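# Six arms hold a cloth level above the lanterns

## Task

Using four grippers on the cloth's four handles, hold the cloth motionless so that every part of it sits roughly a hand's width above the lantern tops and, viewed from directly above, it covers the painted patch. At the end the cloth must touch nothing besides the grippers on its handles, every lantern must still be upright at its present spot, no arm may be in contact with the cloth fabric itself, and no gripper may be holding a lantern.

## Robot and tools

ROBOTS. Six identical i2rt Big YAM arms: arm1 to arm6. Each has six joints, a two-finger gripper and a wrist camera (arm1_cam_wrist to arm6_cam_wrist). Two fixed room cameras: cam_high and cam_low. The feet sit on the table top (z about 0.72 m): arm1 (-0.87, +0.65) facing -90 deg, arm2 (-0.87, -0.65) facing +90, arm3 (0.00, +0.65) facing -90, arm4 (0.00, -0.65) facing +90, arm5 (+0.87, +0.65) facing -90, arm6 (+0.87, -0.65) facing +90. Headings are counter-clockwise from +x. So the odd arms line the +y edge looking toward -y, and the even arms face them from the -y edge. A hand reaches about 1.0 m from its joint1 axis.

FRAME. All positions use one scene frame in metres, origin on the floor, +z up. The hand point is midway between the fingertips. The hand's z axis runs along the fingers, and the fingers open along its y axis. With joint1 and joint6 at 0 and the hand level and pointing ahead, the wrist camera rides on top of the hand and looks toward the fingertips.

execute_actions. Argument actions: a list holding zero or one action. The action is an object keyed by arm name ("arm1" to "arm6"). Each arm takes one key, "joints", an object of absolute targets by joint name. These are places to go to, not offsets. Any subset of joints may be named:
- joint1_rad, -2.879 to 2.879: turns the arm about its foot. Positive is counter-clockwise seen from above, and 0 points the way the foot faces.
- joint2_rad, 0 to 3.141: shoulder. 0 means the upper arm lies back, near level; larger values raise it and then carry it forward.
- joint3_rad, 0 to 3.019: elbow. 0 is fully folded; larger values open it.
- joint4_rad, -1.692 to 1.57: hand pitch, positive tips the fingers up.
- joint5_rad, -1.57 to 1.57: hand swings sideways, positive toward the arm's right.
- joint6_rad, -2.094 to 2.094: hand roll, positive clockwise seen from behind the hand.
- gripper_m, 0 to 0.093: fingertip gap in metres.
Angles are in radians. The done tolerances are ±0.045, 0.14, 0.09, 0.055, 0.03, 0.035 rad and 0.003 m. Every motion in an action starts together. Joints move at different speeds, so the hand can sweep a wide path between postures. An action runs at most 15 s. An empty list only reports. Optional cameras: a list of names, or "all"; null or omitted means all, and [] means none. One unknown key or out-of-range number rejects the whole call, and nothing moves. A joint you leave out may keep pushing toward an earlier target.

wait: seconds, 0 to 10. It commands nothing and returns state and images.
zoom_image: camera plus region [x0, y0, x1, y1] in pixels of that camera's latest full image, with (0,0) at top-left and no more than 504 by 504.
finished_scene: scene, the current scene number. It is final and reports success. The robots must keep the goal while holding your last command.

RESULTS. joint_positions gives the current joints. The pictures line lists the cameras in the same order as the returned images. joint_status says how each commanded joint ended:
- off_target: resting away from its goal, maybe still pushing.
- contact_stop: the joint stopped and holds there.
- time_out: it may still push toward its target, or toward one clamped to within 0.375, 0.375, 0.113, 0.225, 0.075 and 0.3 rad (joints 1-6) of where it stands. It moves on by itself if the way clears. Send its reported position to relax it.
- not_followed: a self/inter-arm clearance check withheld it. A "joint command not followed" line with a cause explains why. The gripper part still runs, and the held targets may be retried on later actions until new targets pass.
- limit_stop_at_motor_heat: after a heat fault, resend the target.
on_its_own lists what this call did not command; "held at" is a held target, not a position. Joint torques are the drive outputs for joints 1-6. They have per-arm offset and scale plus noise, are nonzero in free air, and friction can fake or hide load. A MOTOR HOT line appears at 85 °C. At 100 °C comes an OVER-TEMPERATURE FAULT: that arm and its gripper go limp and fall until they cool.

CAUTIONS. The arms do not stop on contact; they keep pushing, possibly hard, which also heats motors. A hard press between two arms ends the run. The clearance check can react late and ignores fingers, gripper housings and wrist cameras, so give neighbouring arms room. Loaded joints sag, and a target very close to the current angle may not move the joint. Keep every lantern upright and in place, and never push rigid items off the work area. Avoid drops, slips, slams and hard impacts. Loose objects may get brief outside shoves. While you think, the robots hold the last command and the simulation keeps running. Arms act independently; one stalling does not pause the others. Release nothing onto the lanterns, and touch the cloth only at its handles.

Each tool is called after "Call:" as name(argument=value, ...), one argument or row to a line, values as JSON.

## Session

Call:
execute_actions(
  actions=[],
)

Scene clock: 0.00 s.
Joint torques (N m, as the arm reports them, + toward a larger angle): no reading
Motor temperatures (°C, as the motors report them): arm1=[29 30 31 29 28 28] | arm2=[28 28 26 30 27 30] | arm3=[27 28 31 28 29 28] | arm4=[27 27 28 27 26 28] | arm5=[31 29 27 30 26 28] | arm6=[27 28 29 29 28 27]
arm1.joint_positions: joint1_rad=-0.008 joint2_rad=+0.434 joint3_rad=+1.482 joint4_rad=-1.527 joint5_rad=-0.016 joint6_rad=+0.005 gripper_m=+0.094
arm1.joint_status: not commanded
arm1.hand: x=-0.8750 y=+0.5326 z=+1.3268 quat_wxyz=(-0.372, -0.609, -0.600, +0.360) (m; scene frame)
arm2.joint_positions: joint1_rad=+0.002 joint2_rad=+0.451 joint3_rad=+1.455 joint4_rad=-1.532 joint5_rad=-0.001 joint6_rad=-0.009 gripper_m=+0.095
arm2.joint_status: not commanded
arm2.hand: x=-0.8756 y=-0.5188 z=+1.3173 quat_wxyz=(-0.356, +0.618, -0.610, -0.345) (m; scene frame)
arm3.joint_positions: joint1_rad=-0.015 joint2_rad=+0.432 joint3_rad=+1.462 joint4_rad=-1.527 joint5_rad=-0.007 joint6_rad=-0.010 gripper_m=+0.094
arm3.joint_status: not commanded
arm3.hand: x=-0.0031 y=+0.5313 z=+1.3591 quat_wxyz=(-0.354, -0.616, -0.599, +0.370) (m; scene frame)
arm4.joint_positions: joint1_rad=+0.013 joint2_rad=+0.423 joint3_rad=+1.480 joint4_rad=-1.520 joint5_rad=-0.004 joint6_rad=+0.005 gripper_m=+0.094
arm4.joint_status: not commanded
arm4.hand: x=+0.0029 y=-0.5377 z=+1.3395 quat_wxyz=(-0.372, +0.595, -0.608, -0.372) (m; scene frame)
arm5.joint_positions: joint1_rad=-0.014 joint2_rad=+0.450 joint3_rad=+1.470 joint4_rad=-1.540 joint5_rad=-0.006 joint6_rad=-0.017 gripper_m=+0.095
arm5.joint_status: not commanded
arm5.hand: x=+0.8757 y=+0.5298 z=+1.3411 quat_wxyz=(-0.361, -0.593, -0.628, +0.352) (m; scene frame)
arm6.joint_positions: joint1_rad=+0.002 joint2_rad=+0.435 joint3_rad=+1.460 joint4_rad=-1.541 joint5_rad=-0.010 joint6_rad=-0.002 gripper_m=+0.094
arm6.joint_status: not commanded
arm6.hand: x=+0.8710 y=-0.5298 z=+1.3649 quat_wxyz=(-0.353, +0.612, -0.611, -0.358) (m; scene frame)
pictures: arm1_cam_wrist, arm2_cam_wrist, arm3_cam_wrist, arm4_cam_wrist, arm5_cam_wrist, arm6_cam_wrist, cam_high, cam_low
Images, in order (width x height): arm1_cam_wrist 616x616, arm2_cam_wrist 616x616, arm3_cam_wrist 616x616, arm4_cam_wrist 616x616, arm5_cam_wrist 616x616, arm6_cam_wrist 616x616, cam_high 672x504, cam_low 672x504.

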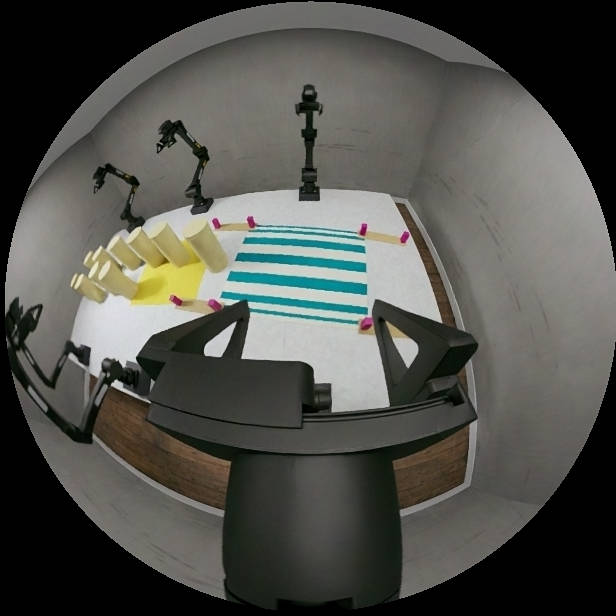

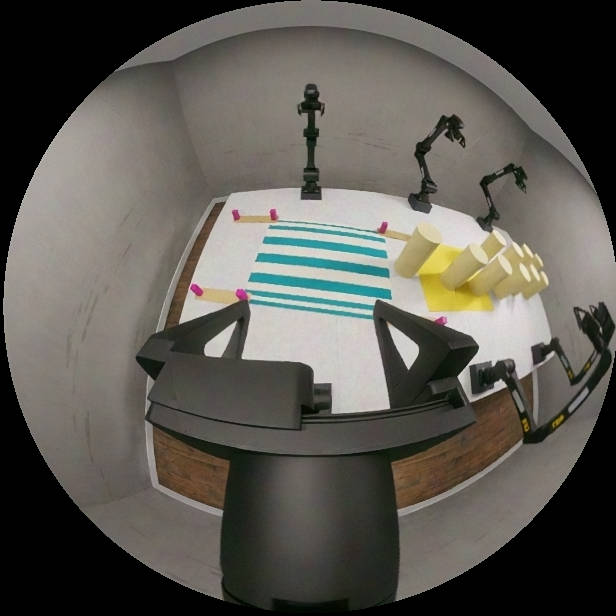

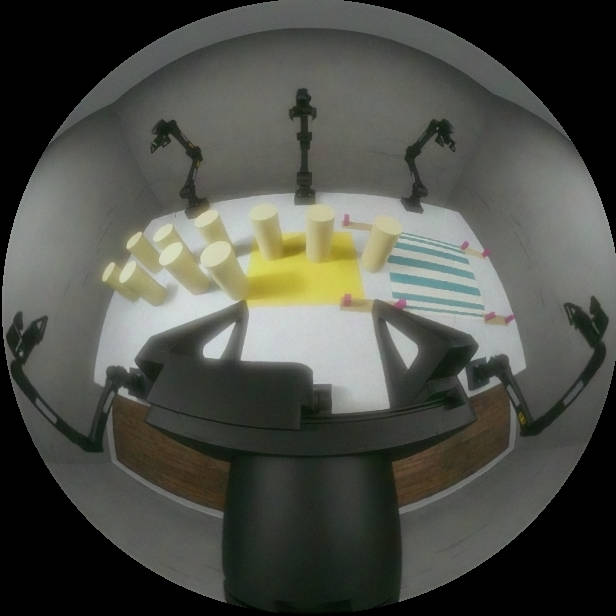

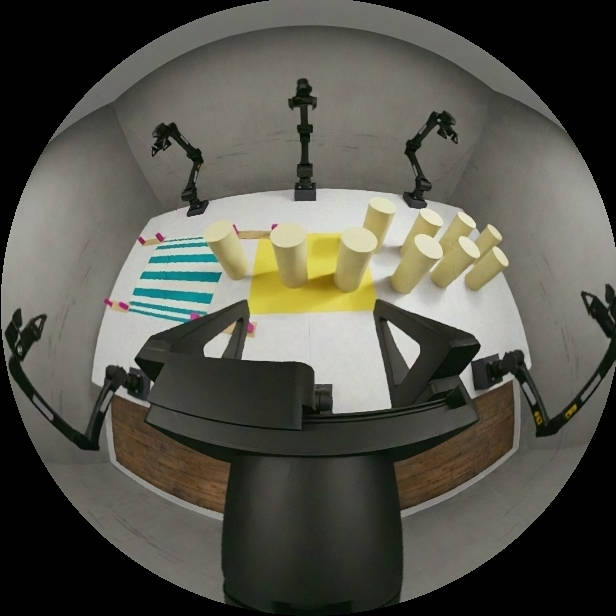

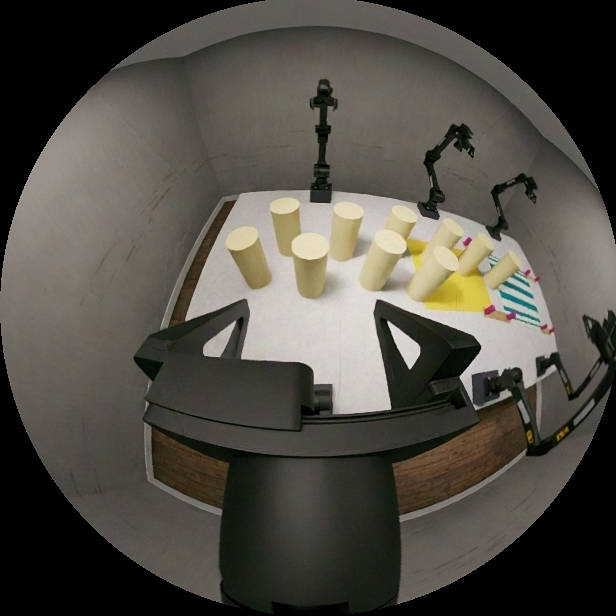

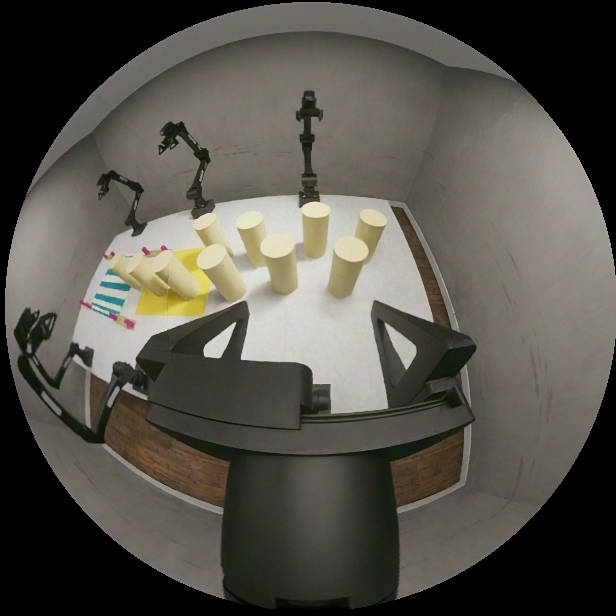

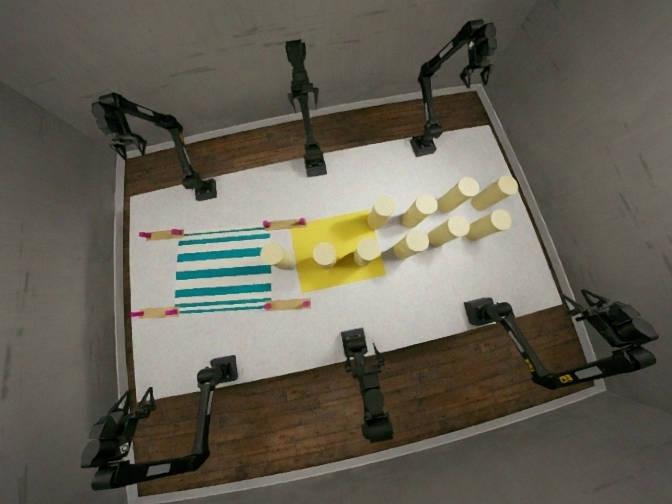

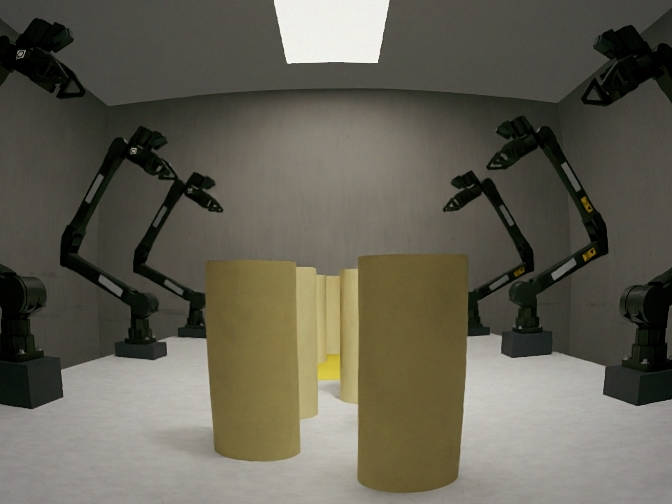

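Call:
zoom_image(
  camera="cam_high",
  region=[110, 130, 410, 390],
)

Call:
zoom_image(
  camera="arm1_cam_wrist",
  region=[150, 190, 450, 350],
)

Region (110, 130, 410, 390) of cam_high's 672x504 image, scaled by 1.680, with more detail than that image has; it fills the top 437 rows of this view, and the rest is white.

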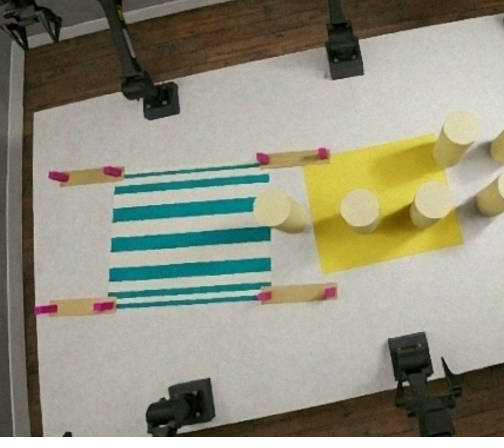

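Region (150, 190, 450, 350) of arm1_cam_wrist's 616x616 image, scaled by 1.680, with more detail than that image has; it fills the top 269 rows of this view, and the rest is white.

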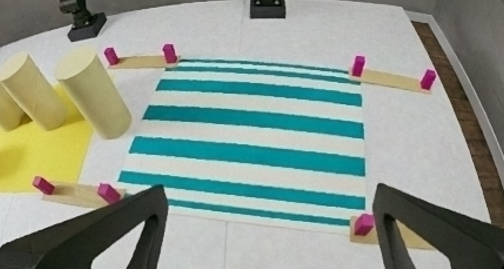

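Call:
execute_actions(
  actions=[
    {"arm1":{"joints":{"joint1_rad":-0.62,"joint2_rad":1.3,"joint3_rad":1.2,"joint4_rad":-1.45}},"arm2":{"joints":{"joint1_rad":0.61,"joint2_rad":1.6,"joint3_rad":1.5,"joint4_rad":-1.45}},"arm3":{"joints":{"joint1_rad":-0.86,"joint2_rad":1.8,"joint3_rad":1.8,"joint4_rad":-1.55}},"arm4":{"joints":{"joint1_rad":0.99,"joint2_rad":1.8,"joint3_rad":1.7,"joint4_rad":-1.45}},"arm5":{"joints":{"joint4_rad":-0.5}},"arm6":{"joints":{"joint3_rad":0.9,"joint4_rad":-0.95}}},
  ],
  cameras=["cam_high","arm1_cam_wrist","arm2_cam_wrist","arm3_cam_wrist","arm4_cam_wrist"],
)

Scene clock: 67.53 s.
Joint torques (N m, as the arm reports them, + toward a larger angle): arm1=[  0.64 -11.07  10.37   0.6    0.16   0.02] | arm2=[ -0.15 -14.82  12.11   0.55  -0.08   0.01] | arm3=[ -0.27 -19.5   12.15  -0.29   0.06  -0.1 ] | arm4=[ -1.63 -16.2   11.13   0.18  -0.08   0.14] | arm5=[ 0.26  5.81  5.74  2.3  -0.01  0.07] | arm6=[0.62 1.19 9.24 2.43 0.06 0.01]
Motor temperatures (°C, as the motors report them): arm1=[29 31 34 29 28 28] | arm2=[28 28 29 30 27 30] | arm3=[27 28 34 28 29 28] | arm4=[27 27 31 27 26 28] | arm5=[31 29 30 31 26 28] | arm6=[27 28 32 30 28 27]
arm1.joint_positions: joint1_rad=-0.616 joint2_rad=+1.291 joint3_rad=+1.182 joint4_rad=-1.456 joint5_rad=-0.017 joint6_rad=+0.005 gripper_m=+0.094
arm1.joint_status: all done
arm1.hand: x=-1.0820 y=+0.3521 z=+0.9814 quat_wxyz=(-0.010, -0.890, -0.455, -0.006) (m; scene frame)
arm2.joint_positions: joint1_rad=+0.614 joint2_rad=+1.598 joint3_rad=+1.486 joint4_rad=-1.457 joint5_rad=+0.001 joint6_rad=-0.009 gripper_m=+0.095
arm2.joint_status: all done
arm2.hand: x=-1.1466 y=-0.2547 z=+0.9768 quat_wxyz=(-0.001, +0.889, -0.459, +0.005) (m; scene frame)
arm3.joint_positions: joint1_rad=-0.866 joint2_rad=+1.801 joint3_rad=+1.780 joint4_rad=-1.539 joint5_rad=-0.008 joint6_rad=-0.010 gripper_m=+0.094
arm3.joint_status: all done
arm3.hand: x=-0.4346 y=+0.2995 z=+1.0290 quat_wxyz=(-0.005, -0.942, -0.336, +0.005) (m; scene frame)
arm4.joint_positions: joint1_rad=+1.002 joint2_rad=+1.800 joint3_rad=+1.688 joint4_rad=-1.454 joint5_rad=-0.004 joint6_rad=+0.005 gripper_m=+0.094
arm4.joint_status: all done
arm4.hand: x=-0.4583 y=-0.3378 z=+0.9655 quat_wxyz=(+0.001, +0.955, -0.297, -0.004) (m; scene frame)
arm5.joint_positions: joint1_rad=-0.014 joint2_rad=+0.450 joint3_rad=+1.470 joint4_rad=-0.519 joint5_rad=-0.006 joint6_rad=-0.017 gripper_m=+0.095
arm5.joint_status: all done
arm5.hand: x=+0.8762 y=+0.5287 z=+1.5814 quat_wxyz=(-0.616, -0.347, -0.370, +0.603) (m; scene frame)
arm6.joint_positions: joint1_rad=+0.002 joint2_rad=+0.439 joint3_rad=+0.913 joint4_rad=-0.972 joint5_rad=-0.010 joint6_rad=-0.002 gripper_m=+0.094
arm6.joint_status: all done
arm6.hand: x=+0.8712 y=-0.3852 z=+1.2174 quat_wxyz=(-0.358, +0.609, -0.608, -0.363) (m; scene frame)
pictures: arm1_cam_wrist, arm2_cam_wrist, arm3_cam_wrist, arm4_cam_wrist, cam_high
Images, in order (width x height): arm1_cam_wrist 616x616, arm2_cam_wrist 616x616, arm3_cam_wrist 616x616, arm4_cam_wrist 616x616, cam_high 672x504.

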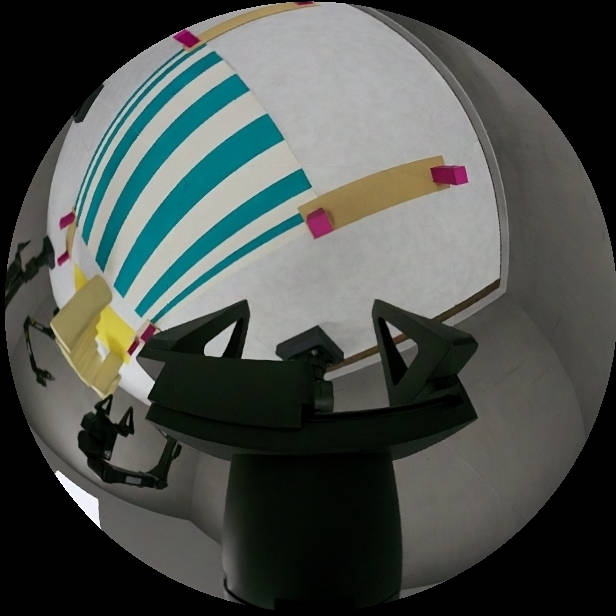

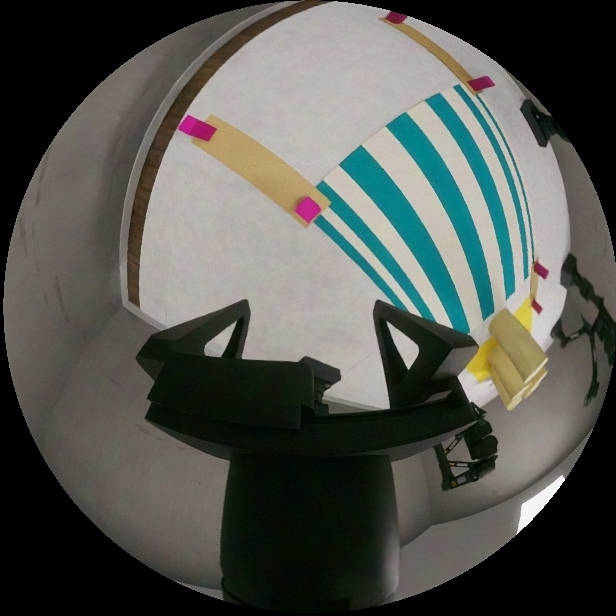

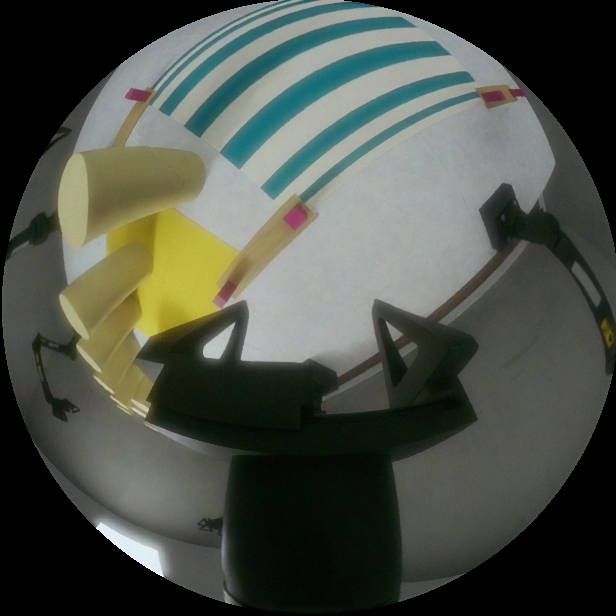

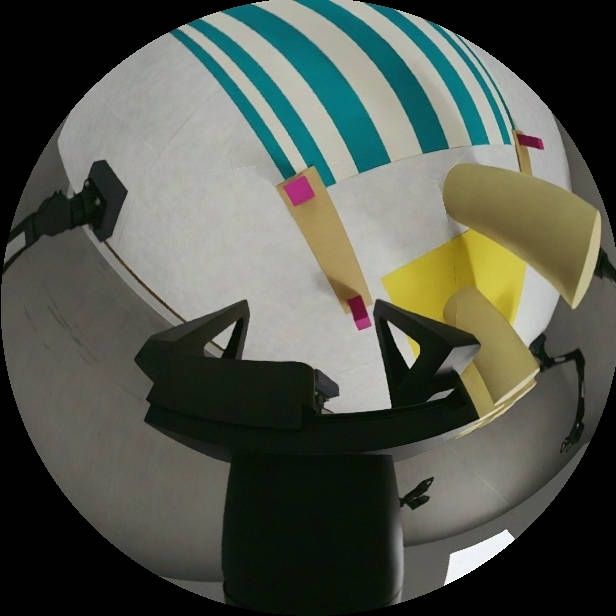

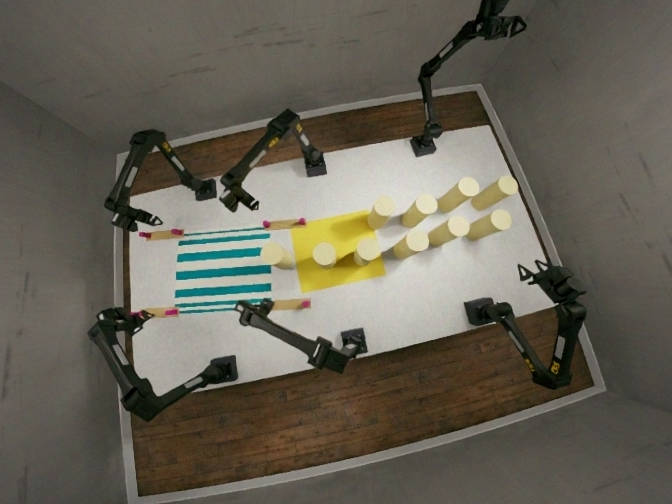

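Call:
execute_actions(
  actions=[
    {"arm1":{"joints":{"joint1_rad":-0.66,"joint2_rad":1.50,"joint3_rad":0.985,"joint4_rad":-1.045,"joint6_rad":-0.54}},"arm2":{"joints":{"joint1_rad":0.615,"joint2_rad":1.82,"joint3_rad":1.40,"joint4_rad":-1.136,"joint6_rad":0.735}},"arm3":{"joints":{"joint1_rad":-0.815,"joint2_rad":2.02,"joint3_rad":1.60,"joint4_rad":-1.13,"joint6_rad":-0.72}},"arm4":{"joints":{"joint1_rad":1.03,"joint2_rad":2.09,"joint3_rad":1.795,"joint4_rad":-1.258,"joint6_rad":1.12}}},
  ],
  cameras=["arm1_cam_wrist","arm2_cam_wrist","arm3_cam_wrist","arm4_cam_wrist"],
)

Scene clock: 157.33 s.
Joint torques (N m, as the arm reports them, + toward a larger angle): arm1=[ -0.04 -15.03   9.52   0.76   0.12  -0.06] | arm2=[  0.25 -19.66  10.98   0.7   -0.02   0.17] | arm3=[ -0.75 -21.02  11.17   0.78   0.    -0.2 ] | arm4=[  0.21 -18.75  11.36   0.48  -0.01   0.26] | arm5=[ 0.17  5.83  5.74  2.34 -0.01  0.07] | arm6=[0.44 1.28 9.21 2.45 0.06 0.  ]
Motor temperatures (°C, as the motors report them): arm1=[29 31 36 29 28 28] | arm2=[28 30 31 30 27 30] | arm3=[27 32 38 28 29 28] | arm4=[27 31 35 27 26 28] | arm5=[31 30 30 31 26 28] | arm6=[27 28 34 30 28 27]
arm1.joint_positions: joint1_rad=-0.652 joint2_rad=+1.520 joint3_rad=+0.959 joint4_rad=-1.056 joint5_rad=-0.017 joint6_rad=-0.531 gripper_m=+0.094
arm1.joint_status: all done
arm1.hand: x=-1.1025 y=+0.3455 z=+0.8185 quat_wxyz=(-0.006, -0.750, -0.661, -0.029) (m; scene frame)
arm2.joint_positions: joint1_rad=+0.614 joint2_rad=+1.838 joint3_rad=+1.387 joint4_rad=-1.150 joint5_rad=+0.001 joint6_rad=+0.722 gripper_m=+0.095
arm2.joint_status: all done
arm2.hand: x=-1.1698 y=-0.2198 z=+0.8232 quat_wxyz=(-0.001, +0.666, -0.746, +0.021) (m; scene frame)
arm3.joint_positions: joint1_rad=-0.816 joint2_rad=+2.018 joint3_rad=+1.579 joint4_rad=-1.145 joint5_rad=-0.008 joint6_rad=-0.712 gripper_m=+0.094
arm3.joint_status: all done
arm3.hand: x=-0.4395 y=+0.2578 z=+0.8333 quat_wxyz=(-0.003, -0.752, -0.659, -0.006) (m; scene frame)
arm4.joint_positions: joint1_rad=+1.019 joint2_rad=+2.086 joint3_rad=+1.775 joint4_rad=-1.273 joint5_rad=-0.004 joint6_rad=+1.108 gripper_m=+0.094
arm4.joint_status: all done
arm4.hand: x=-0.5247 y=-0.3055 z=+0.8340 quat_wxyz=(+0.001, +0.664, -0.748, +0.006) (m; scene frame)
arm5.joint_positions: joint1_rad=-0.014 joint2_rad=+0.450 joint3_rad=+1.470 joint4_rad=-0.519 joint5_rad=-0.006 joint6_rad=-0.017 gripper_m=+0.095
arm5.joint_status: not commanded
arm5.hand: x=+0.8762 y=+0.5287 z=+1.5814 quat_wxyz=(-0.616, -0.347, -0.370, +0.603) (m; scene frame)
arm6.joint_positions: joint1_rad=+0.002 joint2_rad=+0.439 joint3_rad=+0.913 joint4_rad=-0.972 joint5_rad=-0.010 joint6_rad=-0.002 gripper_m=+0.094
arm6.joint_status: not commanded
arm6.hand: x=+0.8712 y=-0.3852 z=+1.2174 quat_wxyz=(-0.358, +0.609, -0.608, -0.363) (m; scene frame)
pictures: arm1_cam_wrist, arm2_cam_wrist, arm3_cam_wrist, arm4_cam_wrist
Images, in order (width x height): arm1_cam_wrist 616x616, arm2_cam_wrist 616x616, arm3_cam_wrist 616x616, arm4_cam_wrist 616x616.

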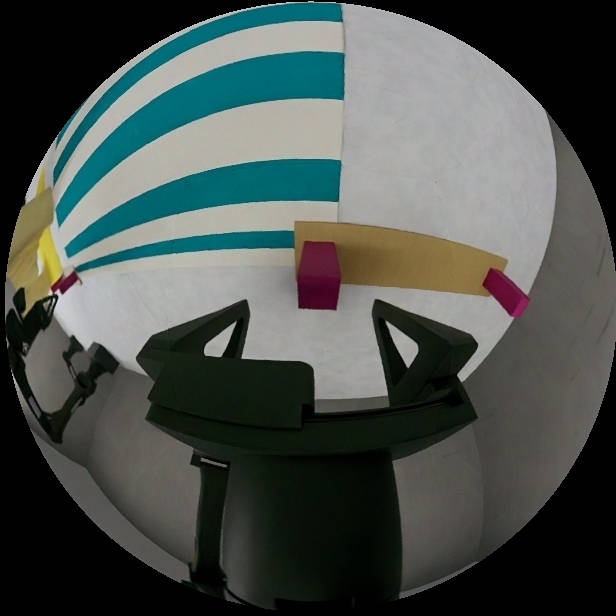

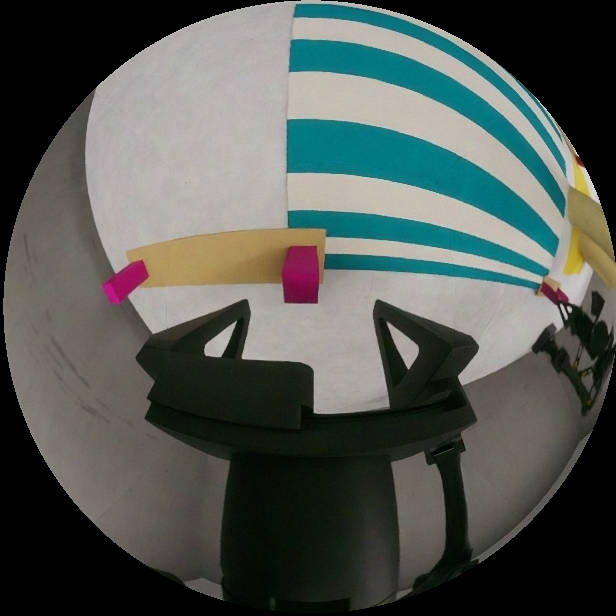

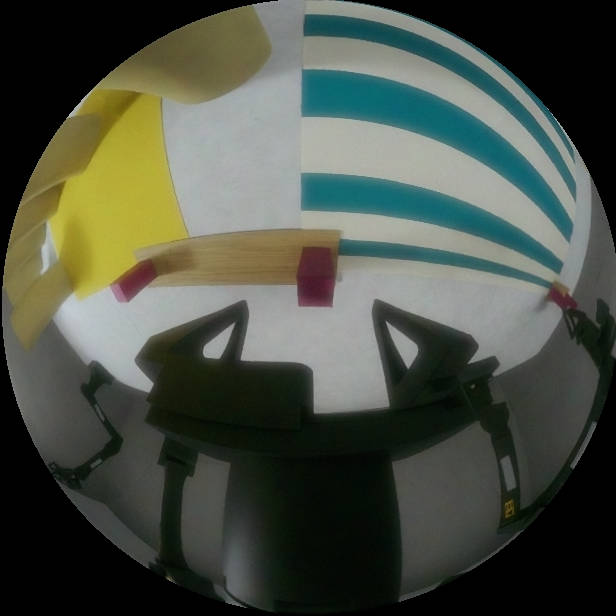

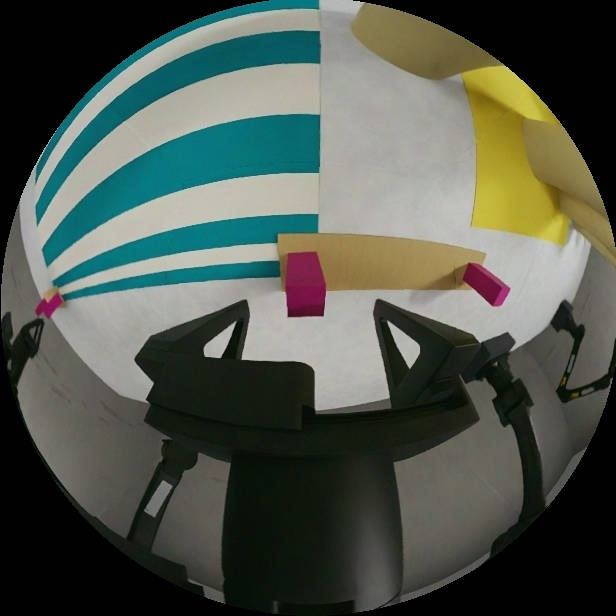

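Call:
execute_actions(
  actions=[
    {"arm1":{"joints":{"joint1_rad":-0.672,"joint2_rad":1.56,"joint3_rad":0.90,"joint4_rad":-0.858}},"arm2":{"joints":{"joint1_rad":0.63,"joint2_rad":1.875,"joint3_rad":1.323,"joint4_rad":-0.978}},"arm3":{"joints":{"joint2_rad":2.09,"joint3_rad":1.535,"joint4_rad":-0.982}},"arm4":{"joints":{"joint1_rad":1.045,"joint2_rad":2.13,"joint3_rad":1.69,"joint4_rad":-1.10}}},
  ],
  cameras=["arm1_cam_wrist","arm2_cam_wrist","arm3_cam_wrist","arm4_cam_wrist"],
)

Scene clock: 184.17 s.
Joint torques (N m, as the arm reports them, + toward a larger angle): arm1=[ -0.26 -13.08   7.8    0.93   0.12  -0.04] | arm2=[  0.65 -17.19   9.43   0.82  -0.02   0.17] | arm3=[ -0.77 -20.4    8.89   0.95   0.    -0.18] | arm4=[  0.53 -18.77   8.83   0.57  -0.01   0.24] | arm5=[0.21 5.91 5.76 2.31 0.   0.07] | arm6=[0.3  1.69 9.19 2.41 0.06 0.  ]
Motor temperatures (°C, as the motors report them): arm1=[29 31 36 29 28 28] | arm2=[28 31 31 30 27 30] | arm3=[27 33 38 28 29 28] | arm4=[27 32 36 27 27 28] | arm5=[31 30 30 31 26 28] | arm6=[27 28 34 30 28 27]
arm1.joint_positions: joint1_rad=-0.659 joint2_rad=+1.551 joint3_rad=+0.891 joint4_rad=-0.870 joint5_rad=-0.017 joint6_rad=-0.531 gripper_m=+0.094
arm1.joint_status: all done
arm1.hand: x=-1.1112 y=+0.3384 z=+0.7855 quat_wxyz=(-0.014, -0.753, -0.658, +0.014) (m; scene frame)
arm2.joint_positions: joint1_rad=+0.625 joint2_rad=+1.866 joint3_rad=+1.325 joint4_rad=-0.993 joint5_rad=+0.001 joint6_rad=+0.722 gripper_m=+0.095
arm2.joint_status: all done
arm2.hand: x=-1.1800 y=-0.2151 z=+0.7883 quat_wxyz=(-0.005, +0.670, -0.742, -0.013) (m; scene frame)
arm3.joint_positions: joint1_rad=-0.816 joint2_rad=+2.080 joint3_rad=+1.533 joint4_rad=-0.998 joint5_rad=-0.008 joint6_rad=-0.712 gripper_m=+0.094
arm3.joint_status: all done
arm3.hand: x=-0.4466 y=+0.2515 z=+0.7831 quat_wxyz=(-0.004, -0.752, -0.659, +0.014) (m; scene frame)
arm4.joint_positions: joint1_rad=+1.034 joint2_rad=+2.125 joint3_rad=+1.693 joint4_rad=-1.117 joint5_rad=-0.004 joint6_rad=+1.108 gripper_m=+0.094
arm4.joint_status: all done
arm4.hand: x=-0.5327 y=-0.3115 z=+0.7814 quat_wxyz=(+0.006, +0.669, -0.743, -0.011) (m; scene frame)
arm5.joint_positions: joint1_rad=-0.014 joint2_rad=+0.450 joint3_rad=+1.470 joint4_rad=-0.519 joint5_rad=-0.006 joint6_rad=-0.017 gripper_m=+0.095
arm5.joint_status: not commanded
arm5.hand: x=+0.8762 y=+0.5287 z=+1.5814 quat_wxyz=(-0.616, -0.347, -0.370, +0.603) (m; scene frame)
arm6.joint_positions: joint1_rad=+0.002 joint2_rad=+0.439 joint3_rad=+0.913 joint4_rad=-0.972 joint5_rad=-0.010 joint6_rad=-0.002 gripper_m=+0.094
arm6.joint_status: not commanded
arm6.hand: x=+0.8712 y=-0.3852 z=+1.2174 quat_wxyz=(-0.358, +0.609, -0.608, -0.363) (m; scene frame)
pictures: arm1_cam_wrist, arm2_cam_wrist, arm3_cam_wrist, arm4_cam_wrist
Images, in order (width x height): arm1_cam_wrist 616x616, arm2_cam_wrist 616x616, arm3_cam_wrist 616x616, arm4_cam_wrist 616x616.

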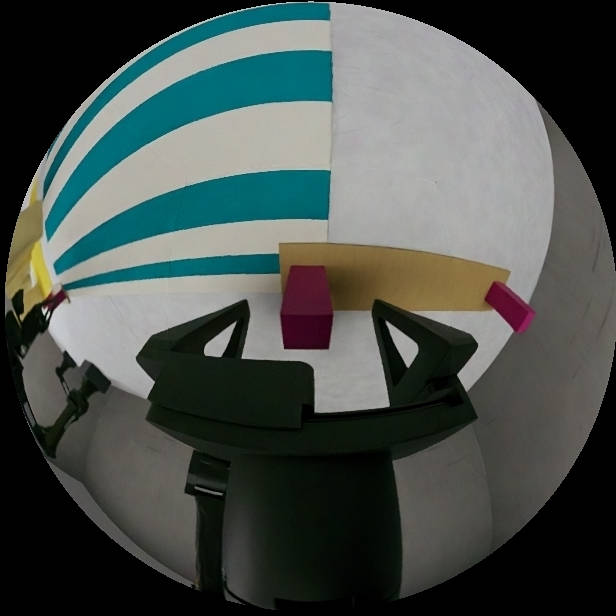

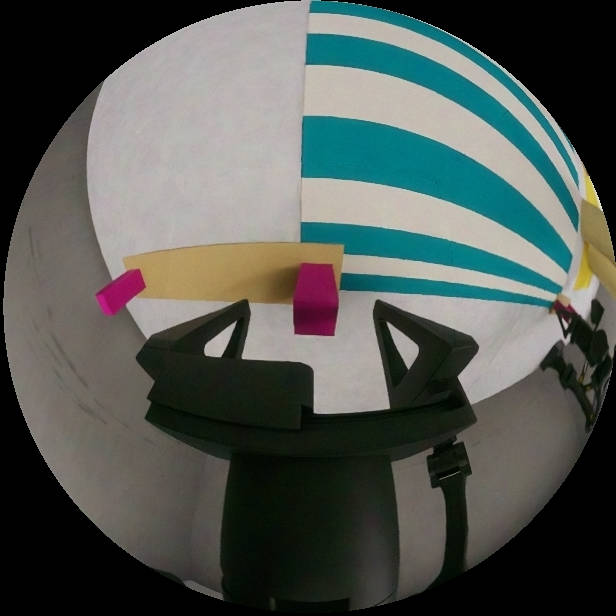

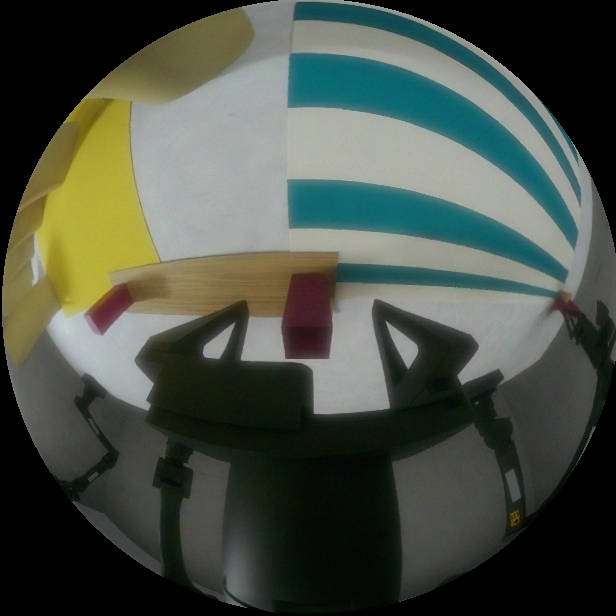

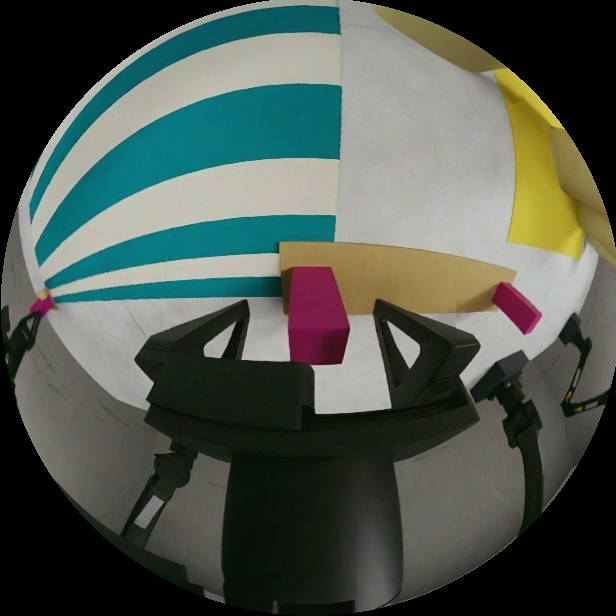

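Call:
execute_actions(
  actions=[
    {"arm1":{"joints":{"joint2_rad":1.585,"joint3_rad":0.86,"joint4_rad":-0.83}},"arm2":{"joints":{"joint2_rad":1.893,"joint3_rad":1.291,"joint4_rad":-0.96}},"arm3":{"joints":{"joint2_rad":2.10,"joint3_rad":1.498,"joint4_rad":-0.963}},"arm4":{"joints":{"joint1_rad":1.055,"joint2_rad":2.138,"joint3_rad":1.654,"joint4_rad":-1.08}}},
  ],
  cameras=["arm1_cam_wrist","arm2_cam_wrist","arm3_cam_wrist","arm4_cam_wrist"],
)

Scene clock: 203.27 s.
Joint torques (N m, as the arm reports them, + toward a larger angle): arm1=[ -0.28 -12.59   7.37   0.85   0.13  -0.06] | arm2=[  0.65 -16.38   9.01   0.75  -0.02   0.18] | arm3=[ -0.73 -19.53   8.43   0.95   0.    -0.17] | arm4=[  0.77 -17.48   8.42   0.62  -0.01   0.24] | arm5=[ 0.21  5.83  5.76  2.31 -0.01  0.07] | arm6=[0.53 1.42 9.19 2.47 0.07 0.01]
Motor temperatures (°C, as the motors report them): arm1=[29 31 36 29 28 28] | arm2=[28 31 31 30 27 30] | arm3=[27 33 37 28 29 28] | arm4=[27 33 35 27 27 28] | arm5=[31 30 31 31 26 28] | arm6=[27 28 34 30 28 27]
arm1.joint_positions: joint1_rad=-0.659 joint2_rad=+1.571 joint3_rad=+0.854 joint4_rad=-0.842 joint5_rad=-0.017 joint6_rad=-0.531 gripper_m=+0.094
arm1.joint_status: all done
arm1.hand: x=-1.1027 y=+0.3489 z=+0.7673 quat_wxyz=(-0.011, -0.753, -0.658, -0.001) (m; scene frame)
arm2.joint_positions: joint1_rad=+0.625 joint2_rad=+1.877 joint3_rad=+1.296 joint4_rad=-0.975 joint5_rad=+0.001 joint6_rad=+0.722 gripper_m=+0.095
arm2.joint_status: all done
arm2.hand: x=-1.1739 y=-0.2235 z=+0.7731 quat_wxyz=(-0.004, +0.670, -0.742, -0.002) (m; scene frame)
arm3.joint_positions: joint1_rad=-0.816 joint2_rad=+2.080 joint3_rad=+1.498 joint4_rad=-0.978 joint5_rad=-0.008 joint6_rad=-0.712 gripper_m=+0.094
arm3.joint_status: all done
arm3.hand: x=-0.4384 y=+0.2588 z=+0.7717 quat_wxyz=(-0.003, -0.752, -0.659, +0.006) (m; scene frame)
arm4.joint_positions: joint1_rad=+1.042 joint2_rad=+2.125 joint3_rad=+1.659 joint4_rad=-1.097 joint5_rad=-0.004 joint6_rad=+1.109 gripper_m=+0.094
arm4.joint_status: all done
arm4.hand: x=-0.5276 y=-0.3210 z=+0.7693 quat_wxyz=(+0.004, +0.672, -0.740, -0.004) (m; scene frame)
arm5.joint_positions: joint1_rad=-0.014 joint2_rad=+0.450 joint3_rad=+1.470 joint4_rad=-0.519 joint5_rad=-0.006 joint6_rad=-0.017 gripper_m=+0.095
arm5.joint_status: not commanded
arm5.hand: x=+0.8762 y=+0.5287 z=+1.5814 quat_wxyz=(-0.616, -0.347, -0.370, +0.603) (m; scene frame)
arm6.joint_positions: joint1_rad=+0.002 joint2_rad=+0.439 joint3_rad=+0.913 joint4_rad=-0.972 joint5_rad=-0.010 joint6_rad=-0.002 gripper_m=+0.094
arm6.joint_status: not commanded
arm6.hand: x=+0.8712 y=-0.3852 z=+1.2174 quat_wxyz=(-0.358, +0.609, -0.608, -0.363) (m; scene frame)
pictures: arm1_cam_wrist, arm2_cam_wrist, arm3_cam_wrist, arm4_cam_wrist
Images, in order (width x height): arm1_cam_wrist 616x616, arm2_cam_wrist 616x616, arm3_cam_wrist 616x616, arm4_cam_wrist 616x616.

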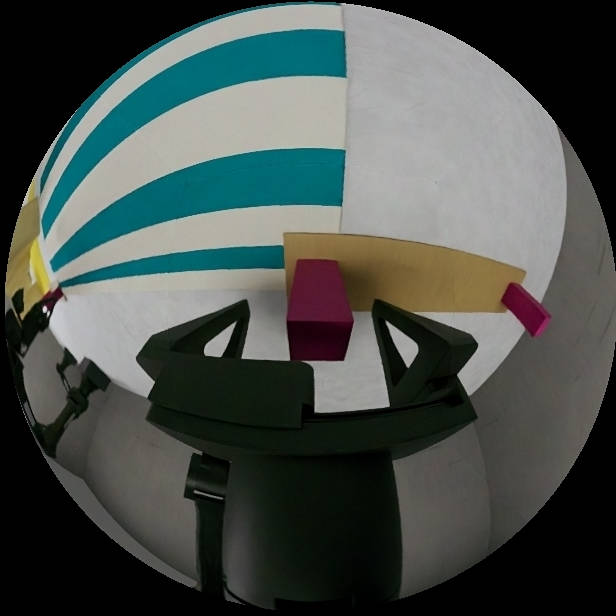

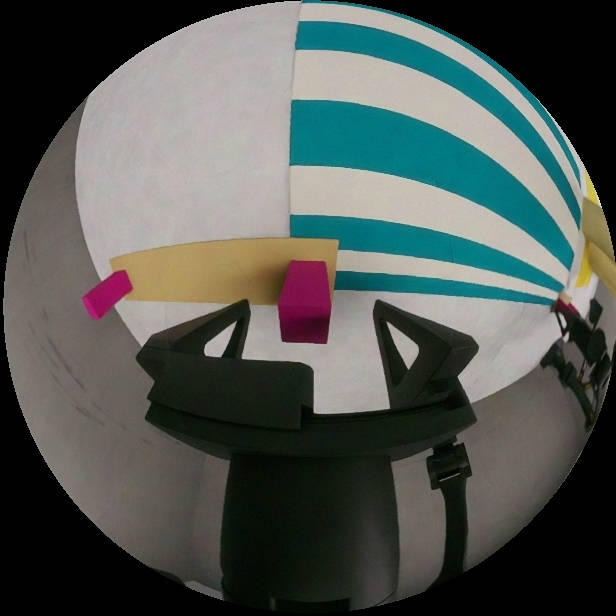

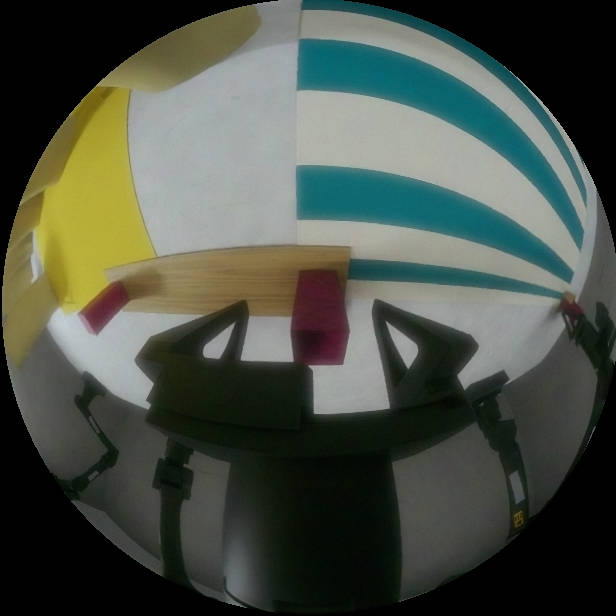

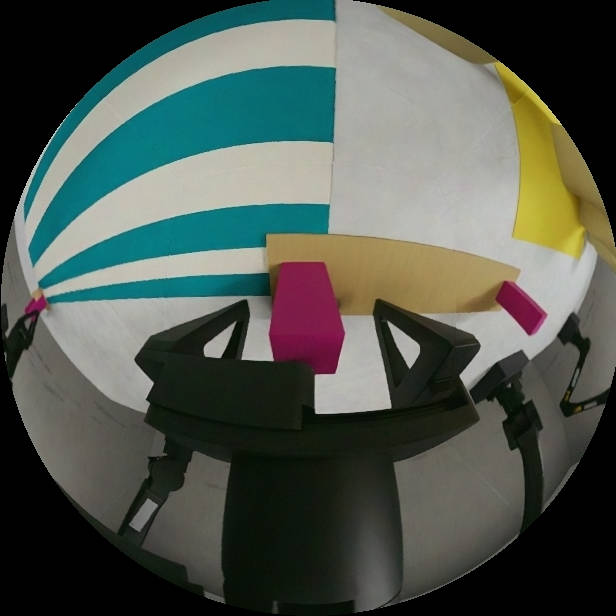

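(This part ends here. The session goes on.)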